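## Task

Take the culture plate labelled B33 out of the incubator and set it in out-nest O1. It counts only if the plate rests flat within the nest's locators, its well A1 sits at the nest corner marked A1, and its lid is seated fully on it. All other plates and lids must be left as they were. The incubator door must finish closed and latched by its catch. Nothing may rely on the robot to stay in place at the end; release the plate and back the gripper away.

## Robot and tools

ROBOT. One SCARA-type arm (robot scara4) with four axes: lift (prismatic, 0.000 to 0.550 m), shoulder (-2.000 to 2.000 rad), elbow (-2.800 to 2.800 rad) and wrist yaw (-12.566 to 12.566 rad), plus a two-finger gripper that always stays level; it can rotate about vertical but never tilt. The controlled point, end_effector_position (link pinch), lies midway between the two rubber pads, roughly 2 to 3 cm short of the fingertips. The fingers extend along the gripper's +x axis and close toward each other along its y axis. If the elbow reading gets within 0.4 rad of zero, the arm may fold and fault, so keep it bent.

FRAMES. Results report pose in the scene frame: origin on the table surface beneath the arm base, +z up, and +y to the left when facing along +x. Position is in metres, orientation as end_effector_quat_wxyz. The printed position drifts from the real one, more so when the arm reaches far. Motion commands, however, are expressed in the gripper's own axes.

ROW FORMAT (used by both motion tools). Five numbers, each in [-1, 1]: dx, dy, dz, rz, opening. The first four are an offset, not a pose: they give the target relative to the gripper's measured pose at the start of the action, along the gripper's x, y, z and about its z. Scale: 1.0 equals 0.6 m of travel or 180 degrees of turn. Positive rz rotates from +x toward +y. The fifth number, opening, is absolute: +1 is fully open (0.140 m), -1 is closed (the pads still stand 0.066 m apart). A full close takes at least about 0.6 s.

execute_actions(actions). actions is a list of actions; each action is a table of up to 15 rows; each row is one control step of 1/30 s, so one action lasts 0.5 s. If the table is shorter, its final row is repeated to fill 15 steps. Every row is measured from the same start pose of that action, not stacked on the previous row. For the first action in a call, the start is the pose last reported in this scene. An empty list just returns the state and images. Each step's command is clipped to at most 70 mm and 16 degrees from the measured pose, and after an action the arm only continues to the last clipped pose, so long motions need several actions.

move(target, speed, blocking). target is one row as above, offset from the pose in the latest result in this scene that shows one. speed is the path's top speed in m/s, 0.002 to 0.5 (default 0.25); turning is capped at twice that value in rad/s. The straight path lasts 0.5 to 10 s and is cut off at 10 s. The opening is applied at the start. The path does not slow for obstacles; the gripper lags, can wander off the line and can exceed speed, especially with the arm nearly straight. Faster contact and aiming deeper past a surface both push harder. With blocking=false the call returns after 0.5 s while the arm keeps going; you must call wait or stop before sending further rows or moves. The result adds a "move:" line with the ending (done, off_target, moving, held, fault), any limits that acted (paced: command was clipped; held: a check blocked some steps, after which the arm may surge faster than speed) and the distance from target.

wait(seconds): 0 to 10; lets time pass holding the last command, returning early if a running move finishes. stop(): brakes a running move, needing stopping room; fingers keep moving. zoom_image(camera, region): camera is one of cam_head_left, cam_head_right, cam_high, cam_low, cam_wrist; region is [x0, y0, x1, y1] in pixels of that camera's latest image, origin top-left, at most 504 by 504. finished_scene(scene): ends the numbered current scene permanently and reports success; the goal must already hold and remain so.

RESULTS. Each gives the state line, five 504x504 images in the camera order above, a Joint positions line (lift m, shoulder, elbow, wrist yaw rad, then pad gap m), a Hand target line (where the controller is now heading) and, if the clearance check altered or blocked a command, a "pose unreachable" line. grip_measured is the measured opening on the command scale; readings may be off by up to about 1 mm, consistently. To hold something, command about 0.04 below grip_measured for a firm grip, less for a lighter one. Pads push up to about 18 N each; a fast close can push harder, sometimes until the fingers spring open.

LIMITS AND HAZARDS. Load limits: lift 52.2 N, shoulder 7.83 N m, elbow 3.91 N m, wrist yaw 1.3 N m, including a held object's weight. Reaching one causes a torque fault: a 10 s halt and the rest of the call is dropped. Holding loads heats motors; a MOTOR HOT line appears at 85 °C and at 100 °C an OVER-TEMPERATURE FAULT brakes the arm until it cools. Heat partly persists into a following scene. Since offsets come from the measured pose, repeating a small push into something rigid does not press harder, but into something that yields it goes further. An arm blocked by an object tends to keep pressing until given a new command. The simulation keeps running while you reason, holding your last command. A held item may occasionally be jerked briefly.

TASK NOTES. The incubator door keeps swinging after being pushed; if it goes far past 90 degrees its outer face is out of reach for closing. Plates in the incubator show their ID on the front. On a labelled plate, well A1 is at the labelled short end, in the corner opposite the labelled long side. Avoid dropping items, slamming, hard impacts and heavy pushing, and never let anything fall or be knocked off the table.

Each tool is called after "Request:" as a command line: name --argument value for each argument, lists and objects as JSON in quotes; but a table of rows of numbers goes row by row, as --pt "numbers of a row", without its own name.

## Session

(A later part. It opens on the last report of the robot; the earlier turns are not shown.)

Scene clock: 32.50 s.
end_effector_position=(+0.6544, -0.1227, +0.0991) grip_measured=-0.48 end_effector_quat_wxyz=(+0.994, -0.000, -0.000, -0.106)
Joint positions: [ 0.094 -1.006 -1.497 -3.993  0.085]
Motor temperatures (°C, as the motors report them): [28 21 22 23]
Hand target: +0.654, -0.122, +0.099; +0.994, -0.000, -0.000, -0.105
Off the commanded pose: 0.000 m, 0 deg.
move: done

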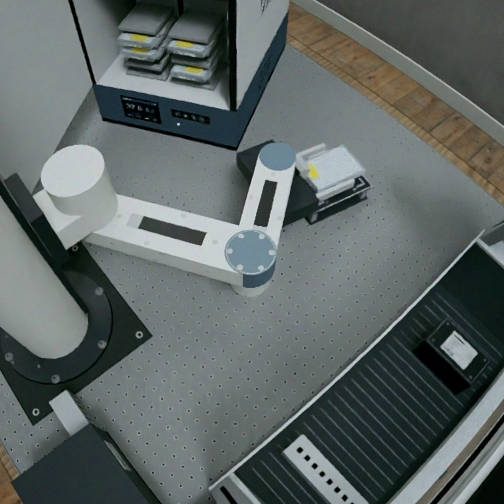

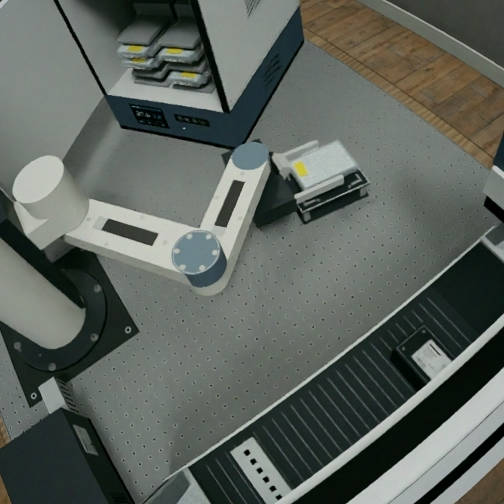

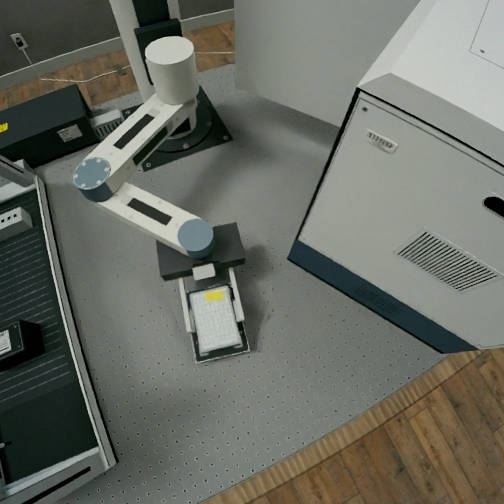

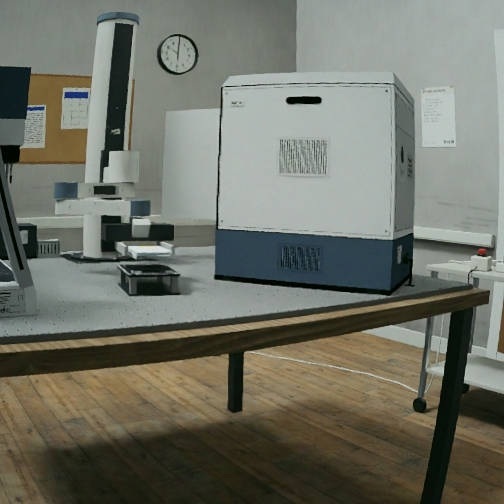

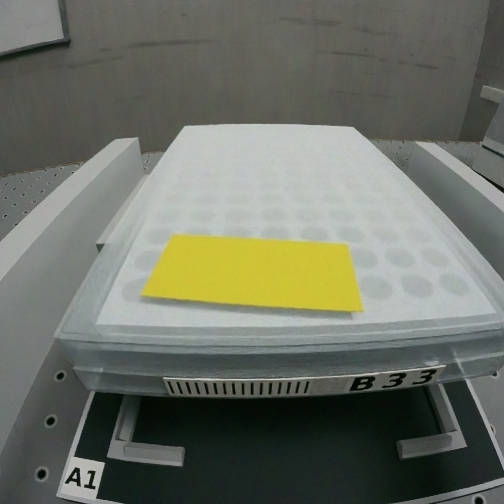

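Request:
move --target '[0,-0.001,-0.042,0,-0.525]' --speed 0.06

Request:
zoom_image --camera "cam_low" --region '[112, 240, 187, 290]'

Request:
zoom_image --camera "cam_wrist" --region '[0, 330, 252, 504]'

Request:
zoom_image --camera "cam_wrist" --region '[252, 330, 504, 504]'

Scene clock: 36.47 s.
end_effector_position=(+0.6543, -0.1231, +0.0739) grip_measured=-0.48 end_effector_quat_wxyz=(+0.994, -0.000, -0.000, -0.106)
Joint positions: [ 0.069 -1.007 -1.497 -3.991  0.085]
Motor temperatures (°C, as the motors report them): [29 21 22 23]
Hand target: +0.654, -0.123, +0.074; +0.994, -0.000, -0.000, -0.106
Off the commanded pose: 0.000 m, 0 deg.
move: done

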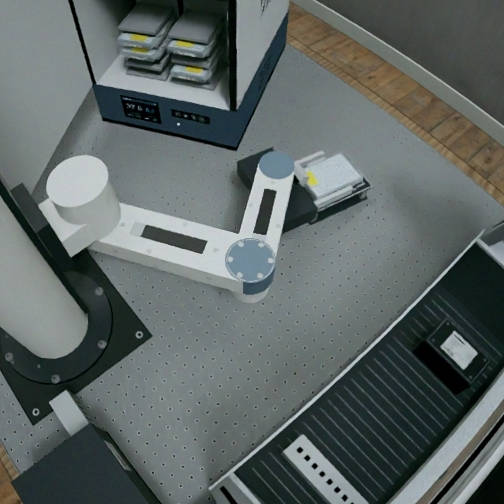

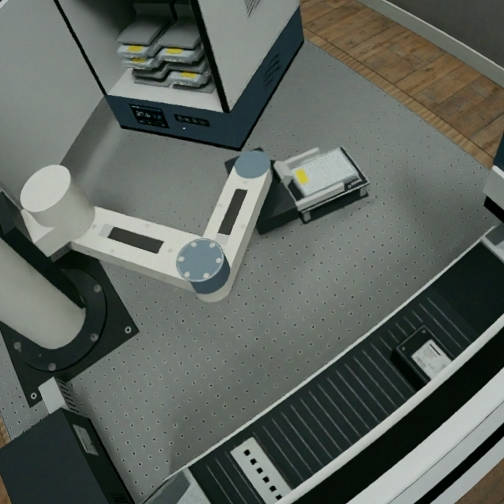

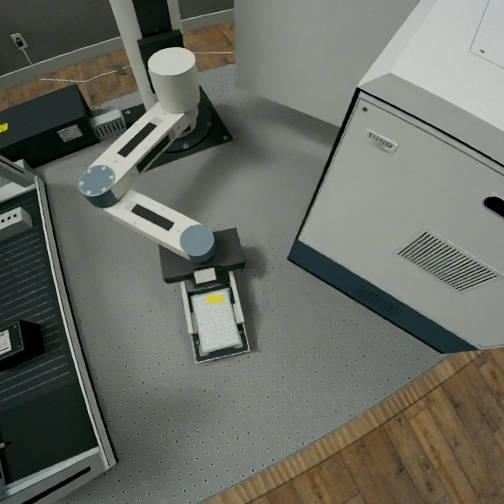

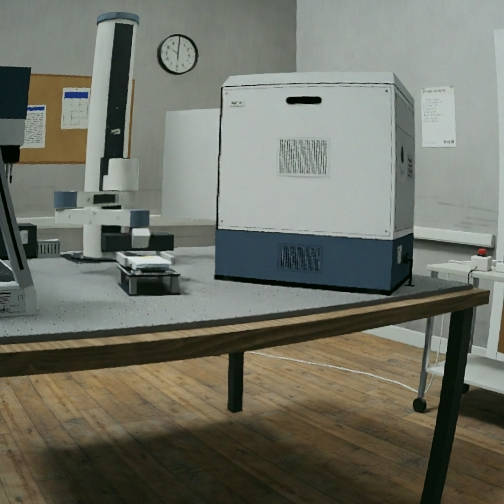

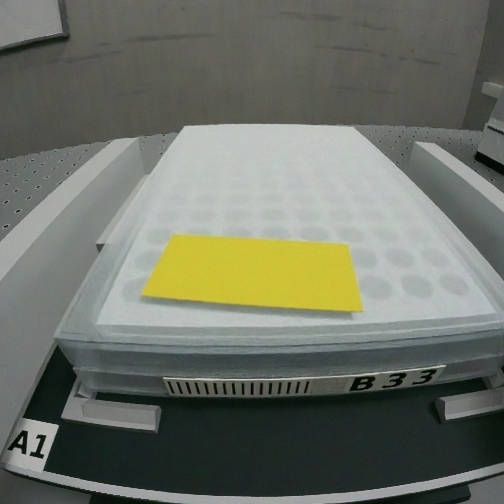

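Region (112, 240, 187, 290) of cam_low's 504x504 image, scaled by 6.720, with more detail than that image has.

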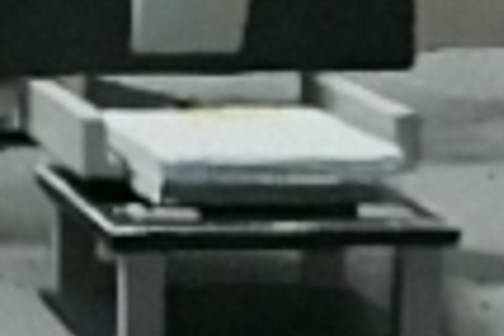

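Region (0, 330, 252, 504) of cam_wrist's 504x504 image, scaled by 2.000, with more detail than that image has; it fills the top 348 rows of this view, and the rest is white.

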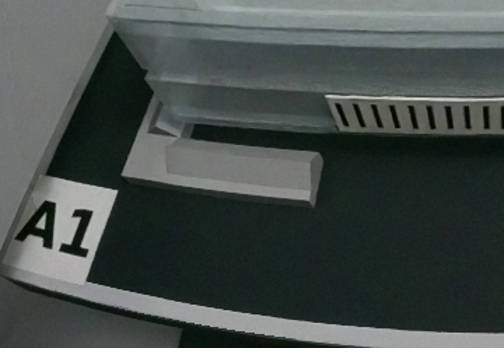

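Region (252, 330, 504, 504) of cam_wrist's 504x504 image, scaled by 2.000, with more detail than that image has; it fills the top 348 rows of this view, and the rest is white.

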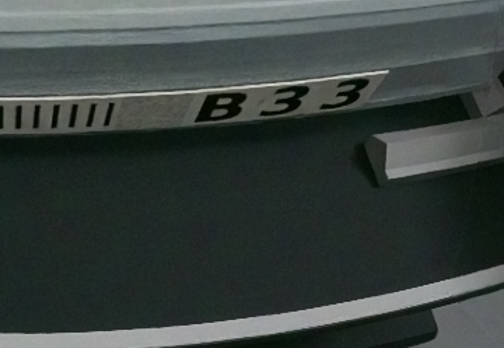

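Request:
move --target '[-0.0006,-0.0012,-0.0075,-0.0017,-0.525]' --speed 0.015

Scene clock: 38.80 s.
end_effector_position=(+0.6538, -0.1240, +0.0694) grip_measured=-0.48 end_effector_quat_wxyz=(+0.994, -0.000, -0.000, -0.109)
Joint positions: [ 0.064 -1.008 -1.495 -3.999  0.085]
Motor temperatures (°C, as the motors report them): [29 21 22 23]
Hand target: +0.654, -0.124, +0.069; +0.994, -0.000, -0.000, -0.108
Off the commanded pose: 0.000 m, 0 deg.
move: done

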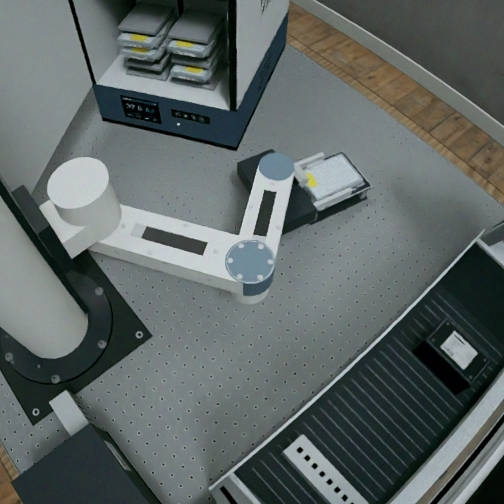

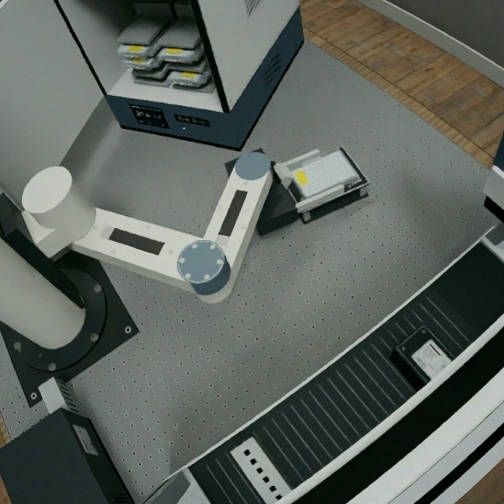

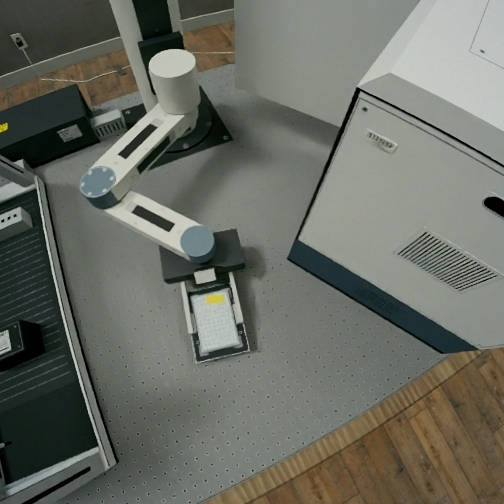

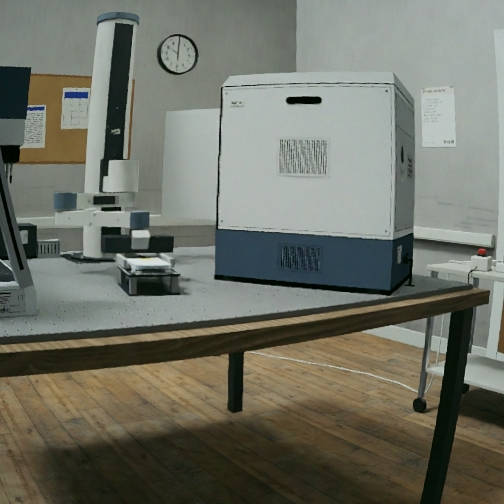

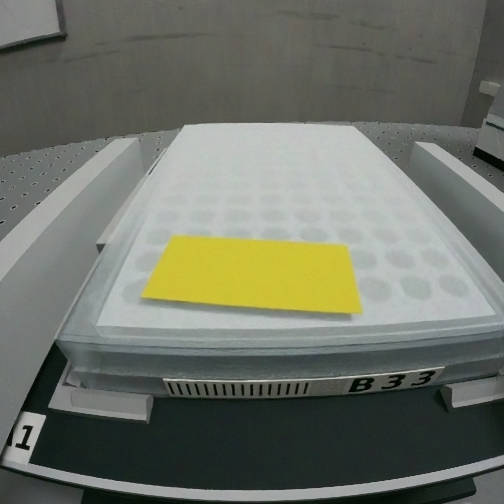

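Request:
execute_actions --actions '[[[-0.0006,0,-0.0015,0,-0.515]],[[0,0,0,0,-0.47],[0,0,0,0,-0.46],[0,0,0,0,-0.45],[0,0,0,0,-0.43],[0,0,0,0,-0.4],[0,0,0,0,-0.3],[0,0,0,0,0]]]'

Request:
move --target '[0,0,0.08,0,0.2]'

Request:
zoom_image --camera "cam_low" --region '[112, 240, 187, 290]'

Request:
move --target '[-0.512,0.2,0.729,-0.37,1]' --speed 0.4

Request:
move --target '[-0.388,-0.383,0,-0.372,1]' --speed 0.35

Scene clock: 45.43 s.
end_effector_position=(+0.6535, -0.1240, +0.0687) grip_measured=+0.00 end_effector_quat_wxyz=(+0.994, -0.000, -0.000, -0.109)
Joint positions: [ 0.064 -1.008 -1.493 -4.001  0.103]
Motor temperatures (°C, as the motors report them): [29 21 22 23]
Hand target: +0.653, -0.124, +0.069; +0.994, -0.000, -0.000, -0.109
Off the commanded pose: 0.000 m, 0 deg.

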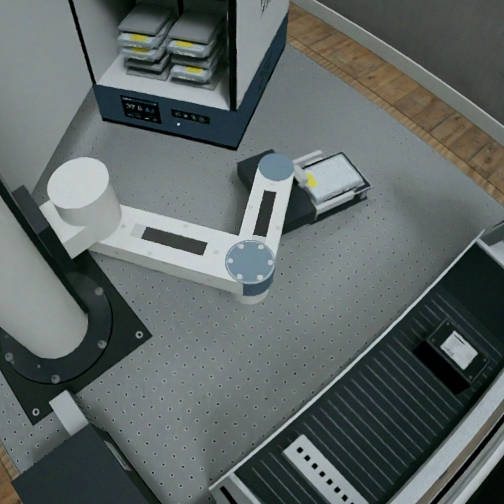

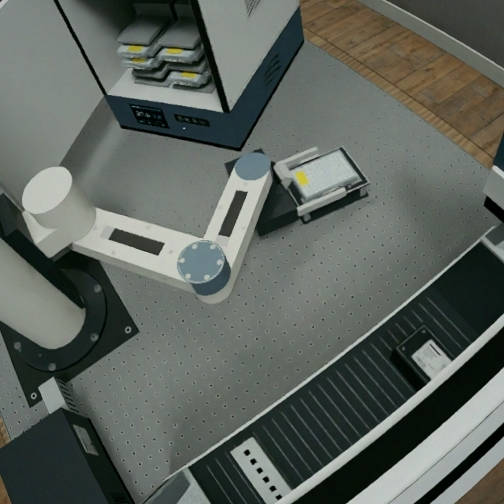

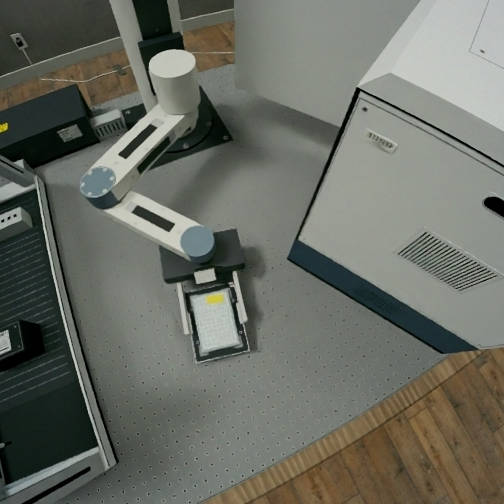

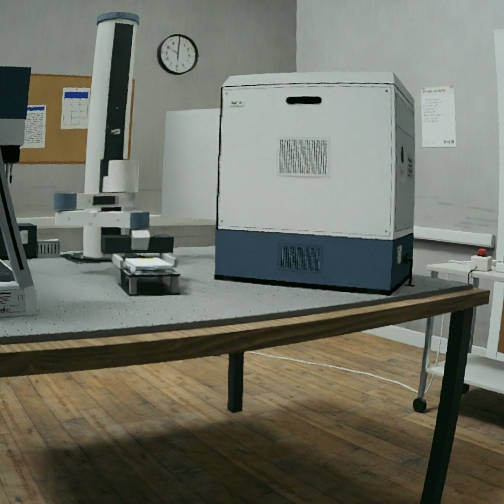

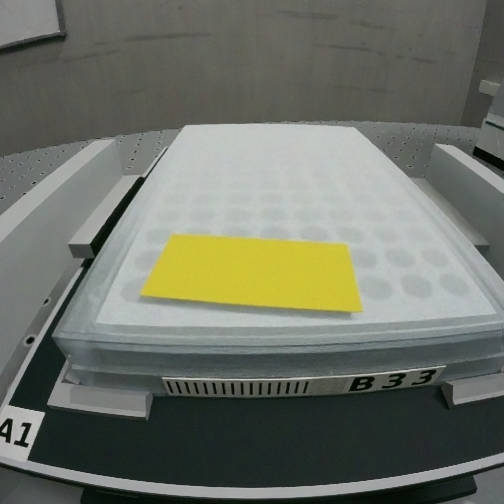

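Scene clock: 46.17 s.
end_effector_position=(+0.6535, -0.1240, +0.1167) grip_measured=+0.20 end_effector_quat_wxyz=(+0.994, -0.000, -0.000, -0.109)
Joint positions: [ 0.112 -1.008 -1.494 -4.001  0.11 ]
Motor temperatures (°C, as the motors report them): [29 21 22 23]
Hand target: +0.654, -0.124, +0.117; +0.994, -0.000, -0.000, -0.109
Off the commanded pose: 0.000 m, 0 deg.
move: done

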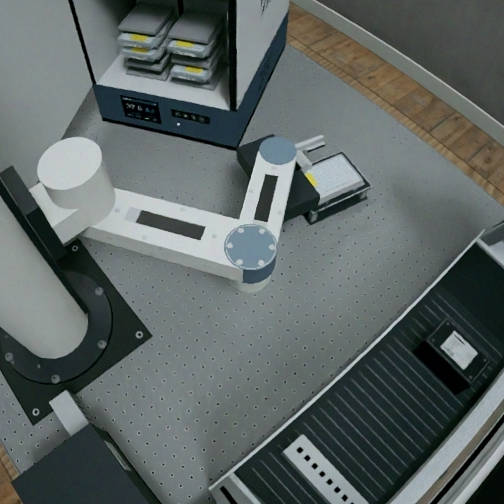

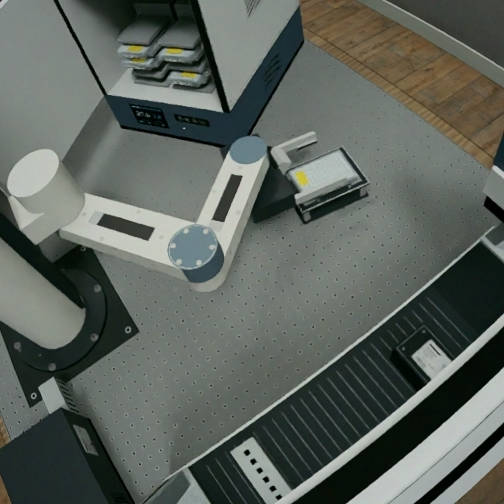

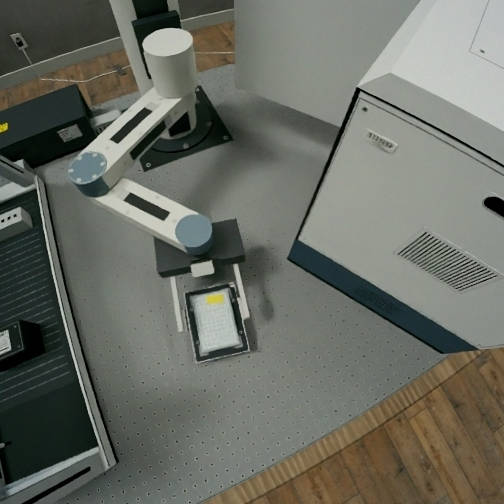

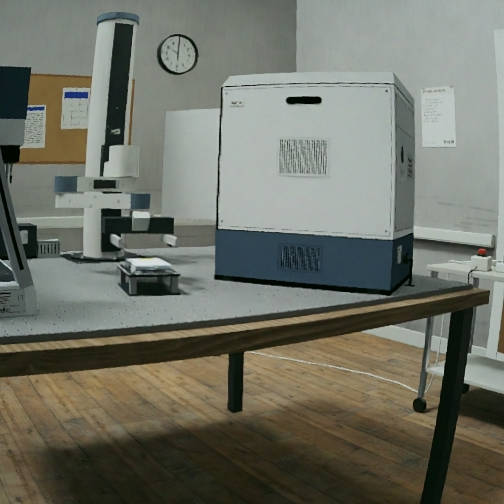

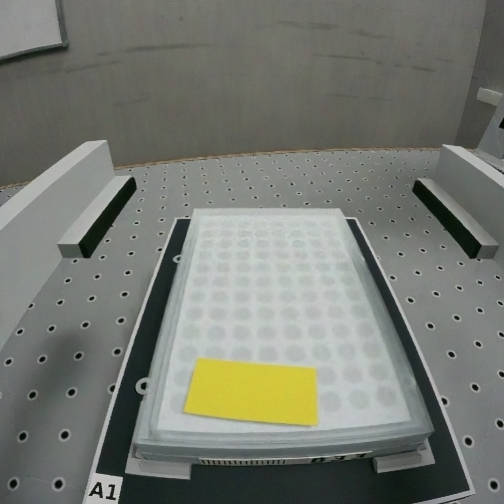

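Region (112, 240, 187, 290) of cam_low's 504x504 image, scaled by 6.720, with more detail than that image has.

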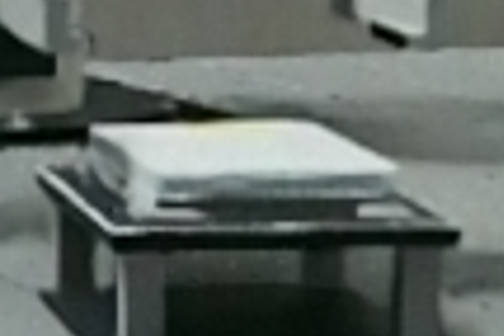

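Scene clock: 48.13 s.
end_effector_position=(+0.3797, +0.0601, +0.5541) grip_measured=+1.00 end_effector_quat_wxyz=(+0.771, -0.000, -0.000, -0.637)
Joint positions: [ 0.549 -0.072 -1.065 -6.528  0.14 ]
Motor temperatures (°C, as the motors report them): [29 21 22 23]
Hand target: +0.380, +0.060, +0.554; +0.771, -0.000, -0.000, -0.637
Off the commanded pose: 0.000 m, 0 deg.
move: done

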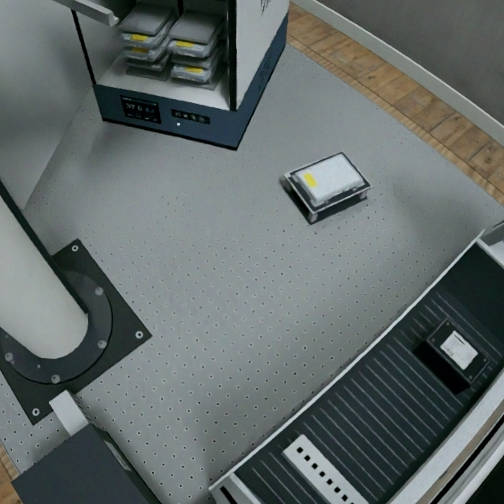

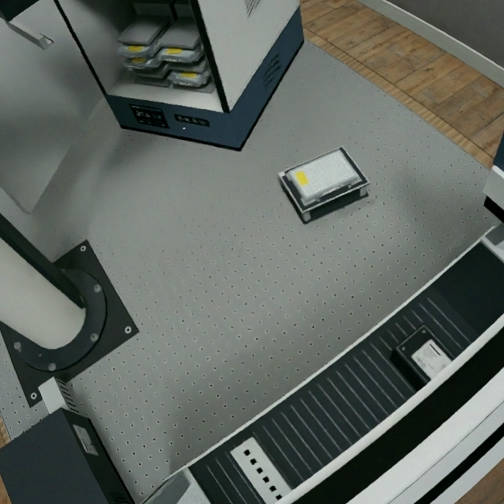

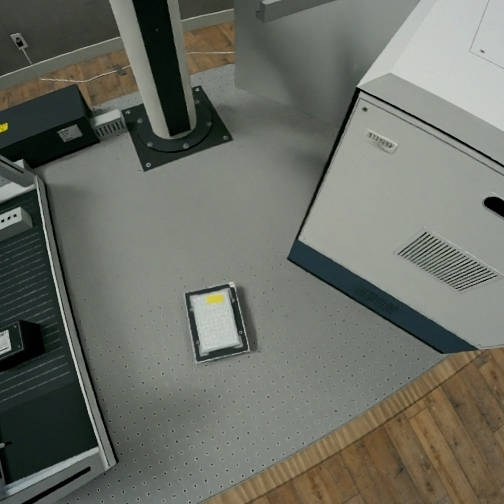

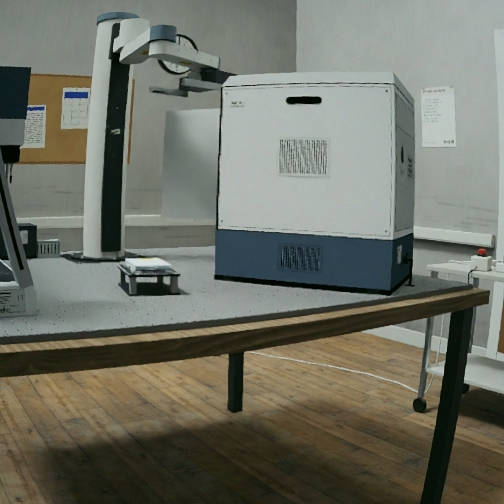

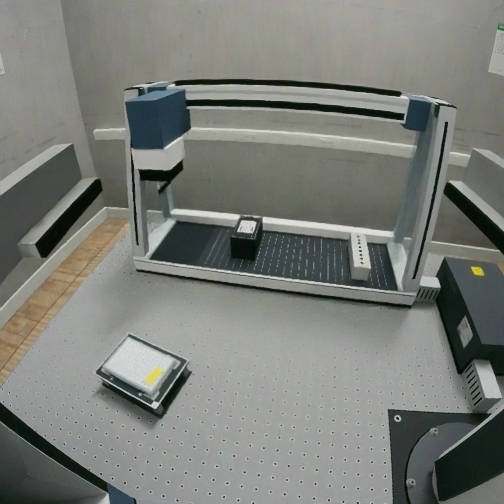

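Scene clock: 50.20 s.
end_effector_position=(+0.1099, +0.2453, +0.5541) grip_measured=+1.00 end_effector_quat_wxyz=(-0.292, +0.000, +0.000, +0.956)
Joint positions: [ 0.549  0.616 -1.355 -8.093  0.14 ]
Motor temperatures (°C, as the motors report them): [29 21 22 23]
Hand target: +0.110, +0.245, +0.554; -0.292, +0.000, +0.000, +0.957
Off the commanded pose: 0.000 m, 0 deg.
move: done

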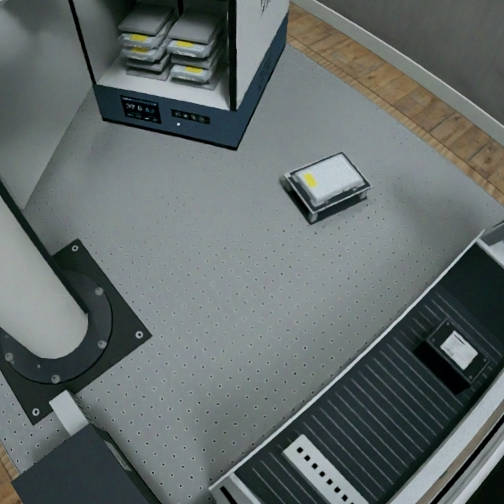

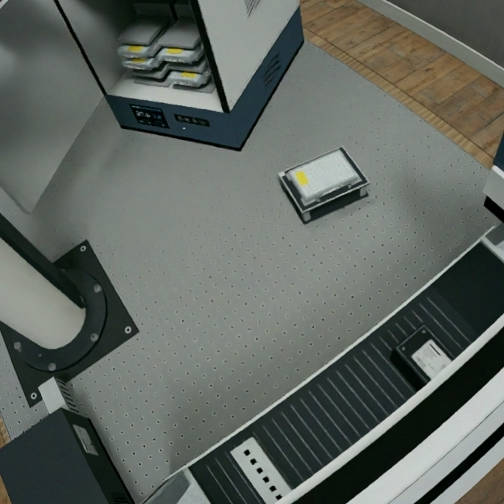

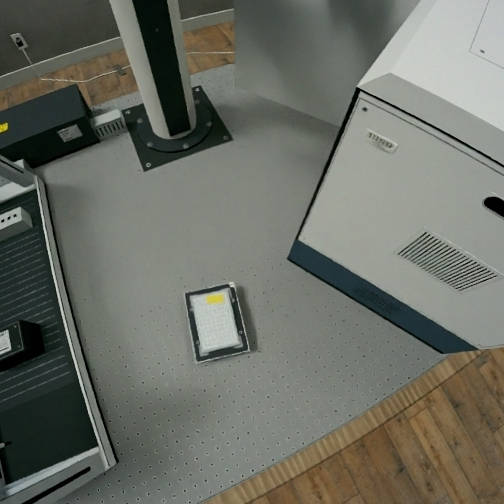

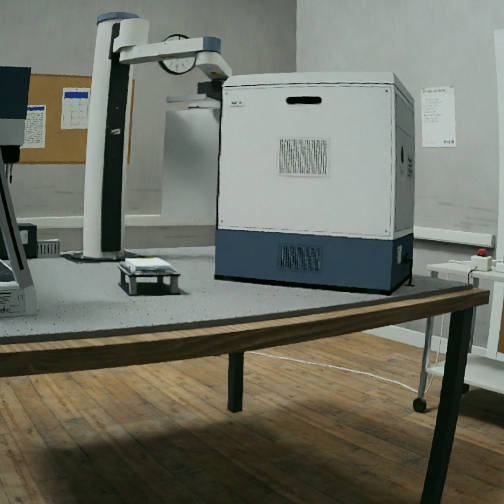

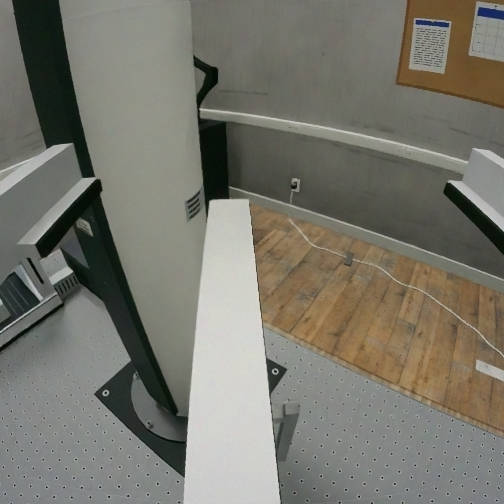

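Request:
move --target '[-0.003,-0.154,0,0.011,1]'

Request:
move --target '[0,0,-0.073,0,1]' --speed 0.1

Request:
move --target '[0.024,0.21,0,0.111,1]' --speed 0.09

Request:
move --target '[0.01,0.297,0,0.167,1]' --speed 0.14

Request:
move --target '[0.01,0.285,0,0.167,1]' --speed 0.1

Request:
zoom_image --camera "cam_high" --region '[270, 0, 430, 160]'

Scene clock: 59.97 s.
end_effector_position=(+0.0597, +0.3229, +0.5542) grip_measured=+1.00 end_effector_quat_wxyz=(-0.308, +0.000, +0.000, +0.951)
Joint positions: [ 0.549  0.958 -1.781 -7.974  0.14 ]
Motor temperatures (°C, as the motors report them): [29 21 22 23]
Hand target: +0.060, +0.323, +0.554; -0.308, +0.000, +0.000, +0.951
Off the commanded pose: 0.000 m, 0 deg.
move: done

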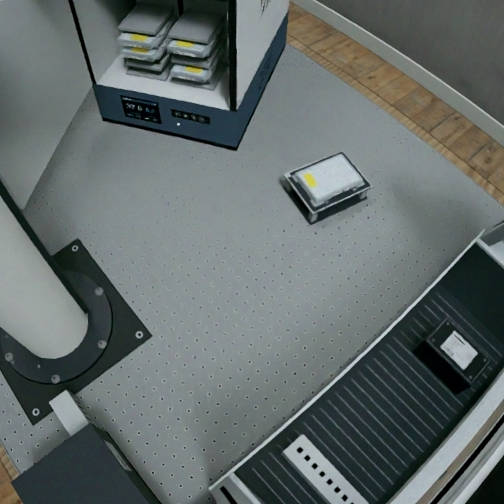

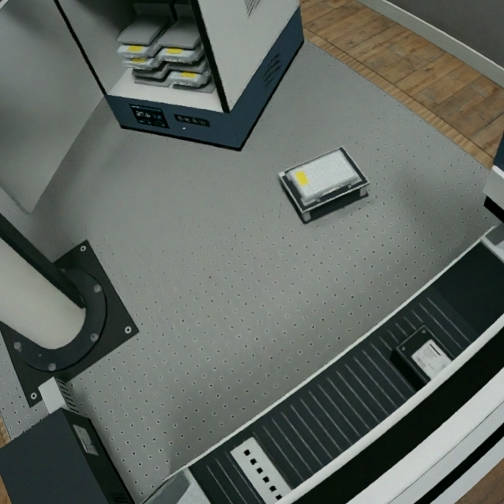

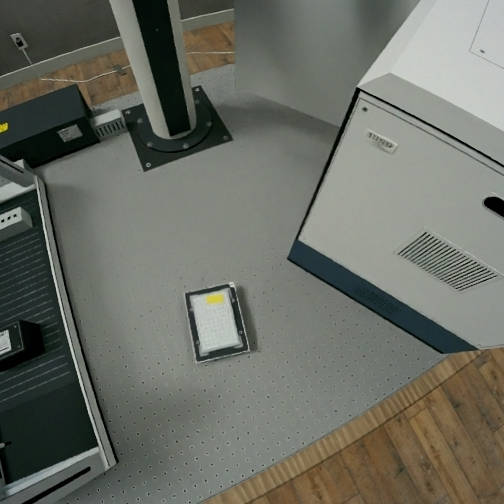

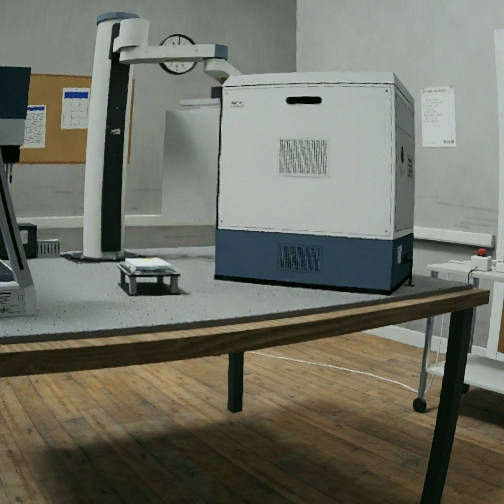

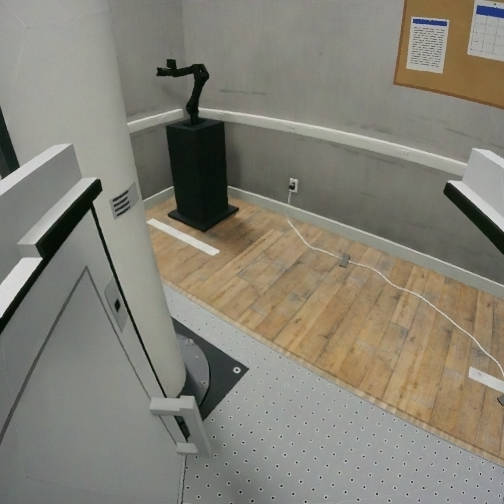

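Scene clock: 60.70 s.
end_effector_position=(+0.0597, +0.3228, +0.5103) grip_measured=+1.00 end_effector_quat_wxyz=(-0.309, +0.000, +0.000, +0.951)
Joint positions: [ 0.505  0.958 -1.781 -7.974  0.14 ]
Motor temperatures (°C, as the motors report them): [29 21 22 23]
Hand target: +0.060, +0.323, +0.510; -0.308, +0.000, +0.000, +0.951
Off the commanded pose: 0.000 m, 0 deg.
move: done

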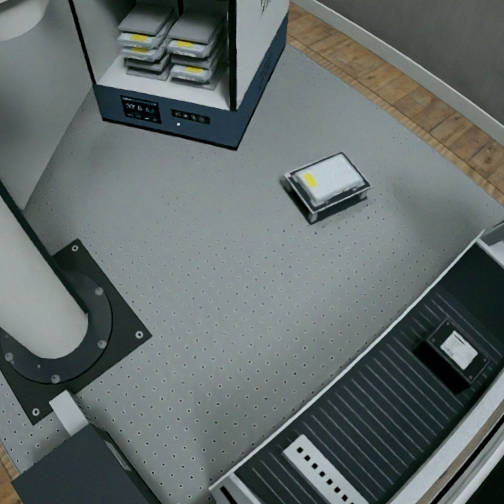

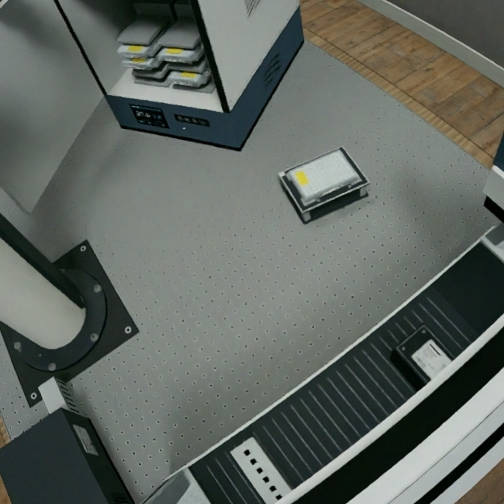

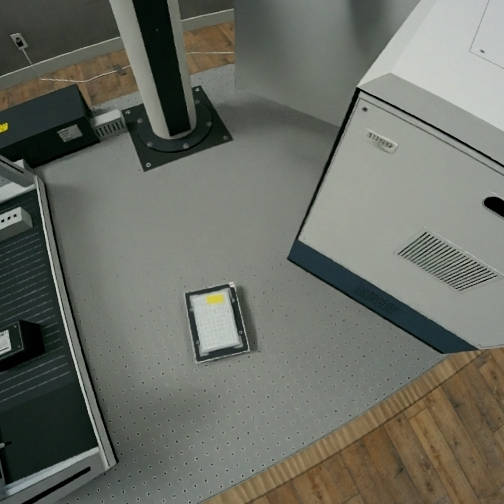

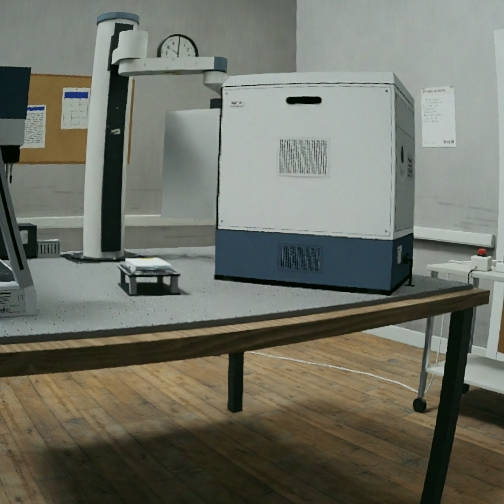

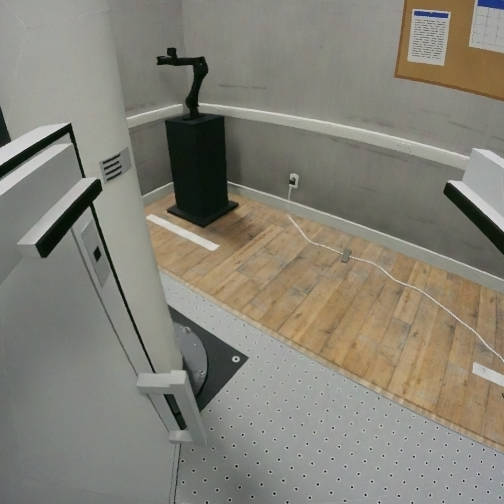

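Scene clock: 62.90 s.
end_effector_position=(+0.1219, +0.2124, +0.5103) grip_measured=+1.00 end_effector_quat_wxyz=(-0.469, +0.000, +0.000, +0.883)
Joint positions: [ 0.505  0.699 -1.364 -7.784  0.14 ]
Motor temperatures (°C, as the motors report them): [29 21 22 23]
Hand target: +0.122, +0.212, +0.510; -0.469, +0.000, +0.000, +0.883
Off the commanded pose: 0.000 m, 0 deg.
move: done

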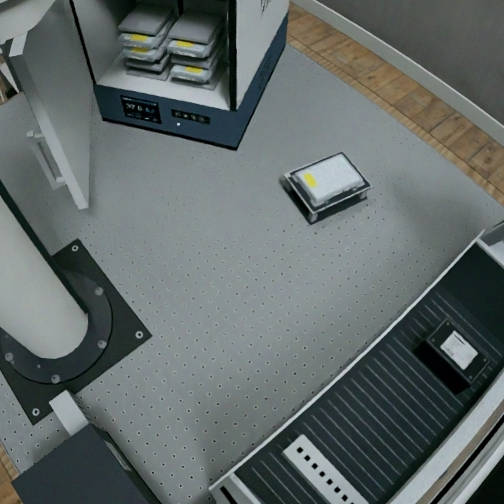

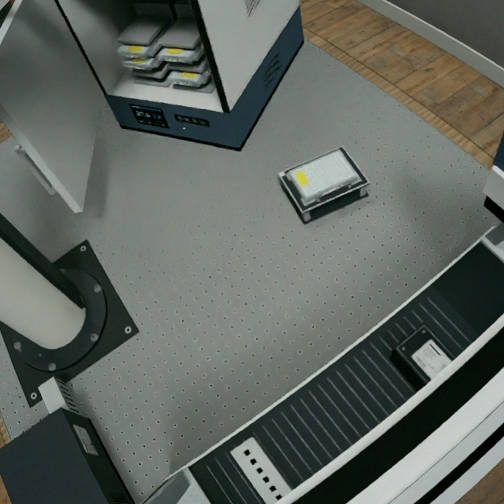

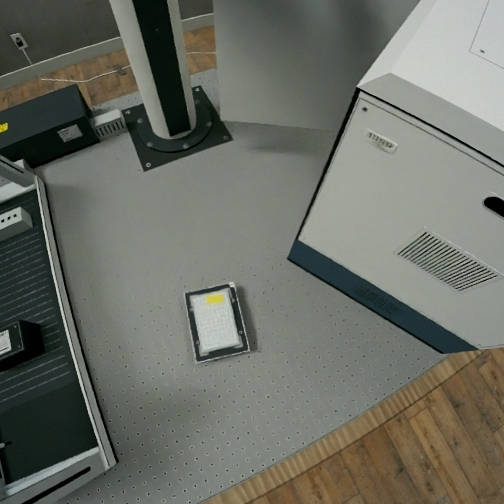

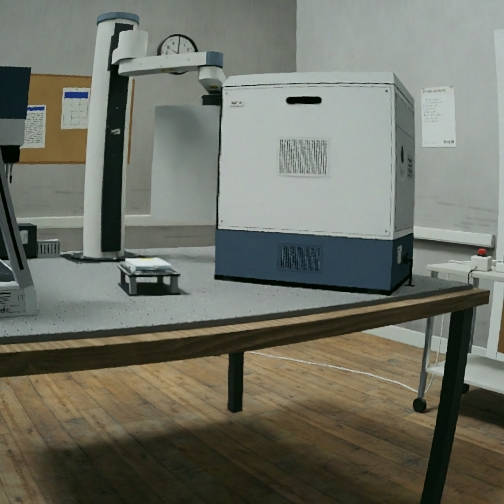

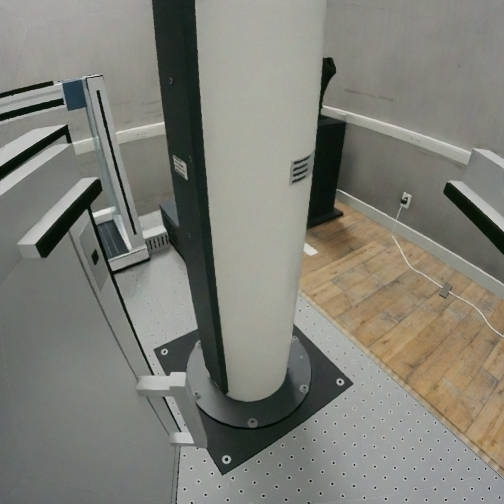

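Scene clock: 65.07 s.
end_effector_position=(+0.2662, +0.1076, +0.5103) grip_measured=+1.00 end_effector_quat_wxyz=(+0.682, -0.000, -0.000, -0.732)
Joint positions: [ 0.505  0.276 -1.069 -7.131  0.14 ]
Motor temperatures (°C, as the motors report them): [29 21 22 23]
Hand target: +0.266, +0.108, +0.510; +0.682, -0.000, -0.000, -0.731
Off the commanded pose: 0.000 m, 0 deg.
move: done

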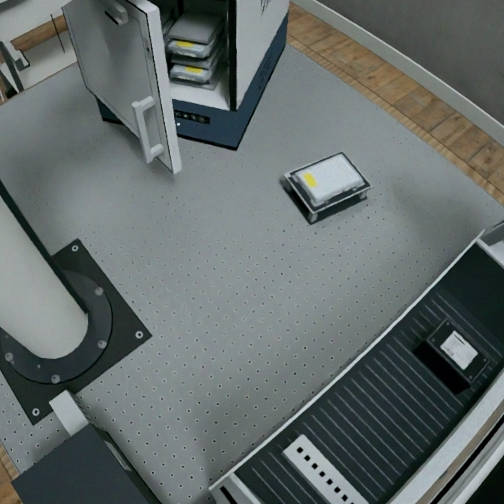

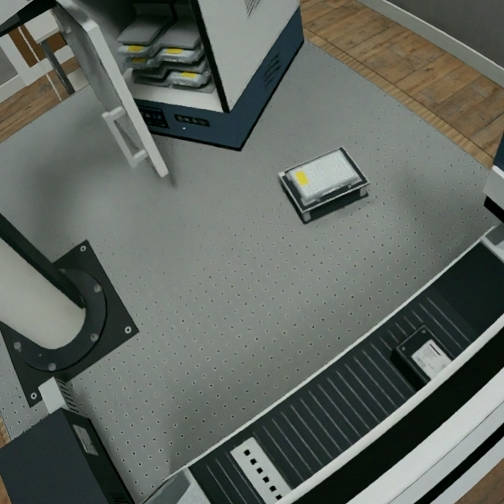

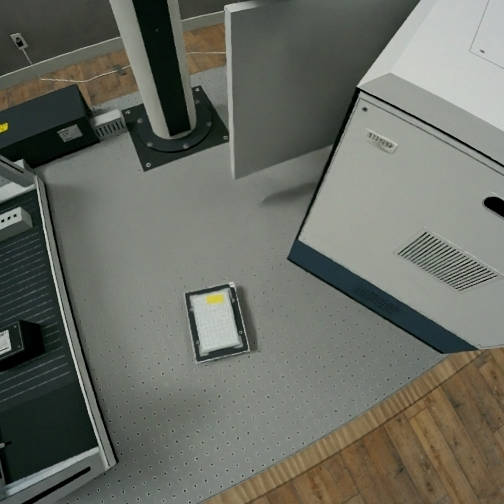

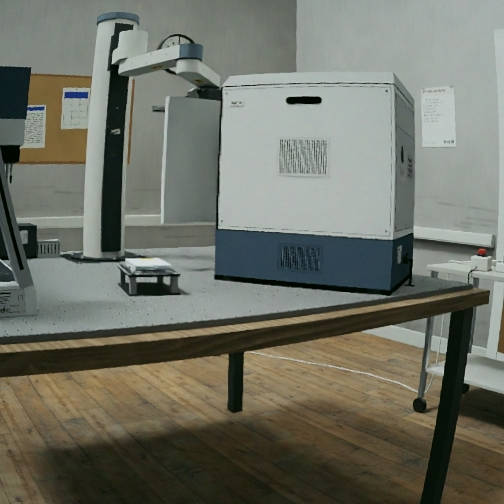

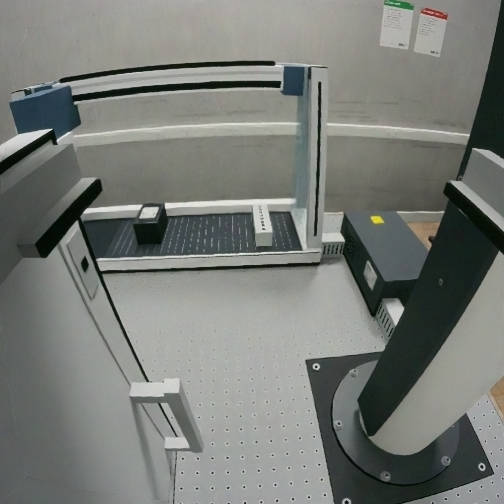

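Scene clock: 67.93 s.
end_effector_position=(+0.4364, +0.0895, +0.5103) grip_measured=+1.00 end_effector_quat_wxyz=(+0.848, -0.000, -0.000, -0.530)
Joint positions: [ 0.505 -0.039 -1.192 -6.168  0.14 ]
Motor temperatures (°C, as the motors report them): [29 21 22 23]
Hand target: +0.436, +0.090, +0.510; +0.848, -0.000, -0.000, -0.530
Off the commanded pose: 0.000 m, 0 deg.
move: done

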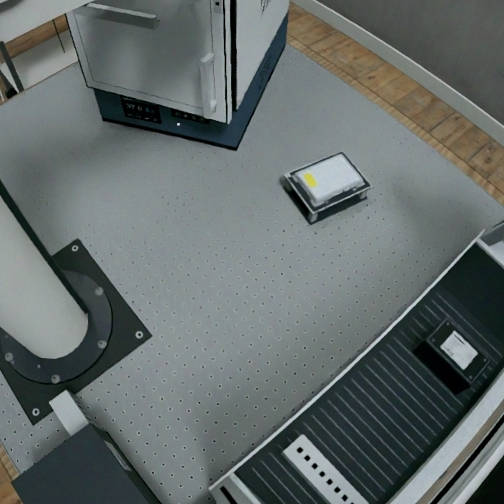

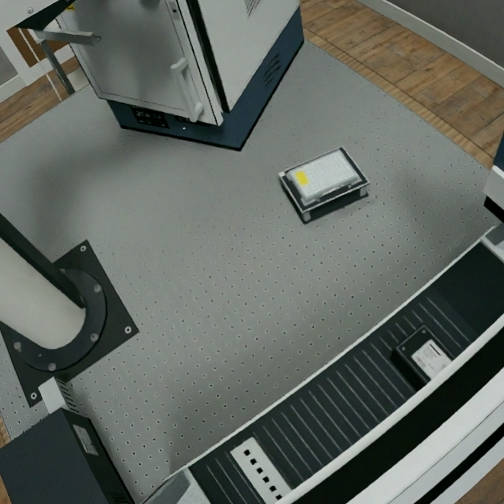

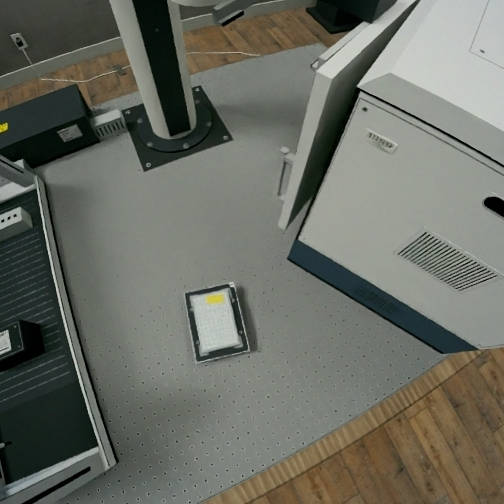

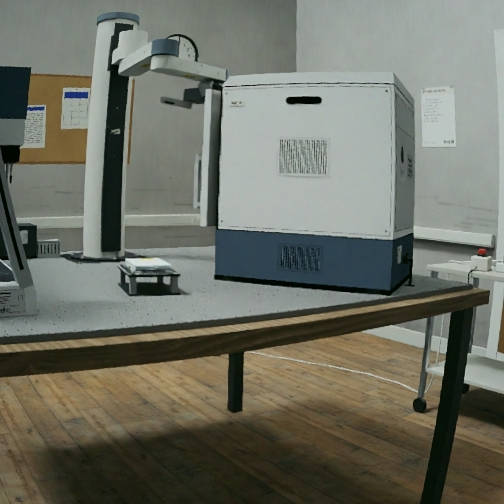

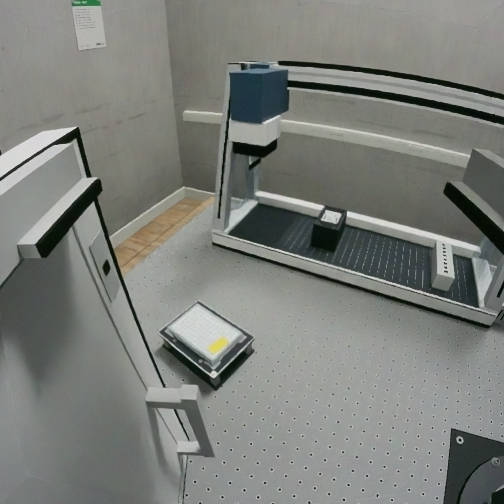

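Region (270, 0, 430, 160) of cam_high's 504x504 image, scaled by 3.150, with more detail than that image has.

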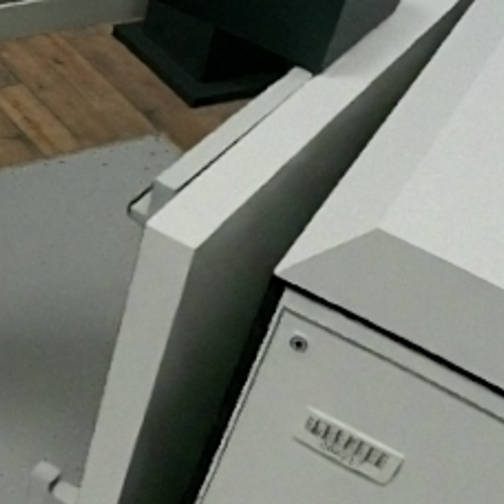

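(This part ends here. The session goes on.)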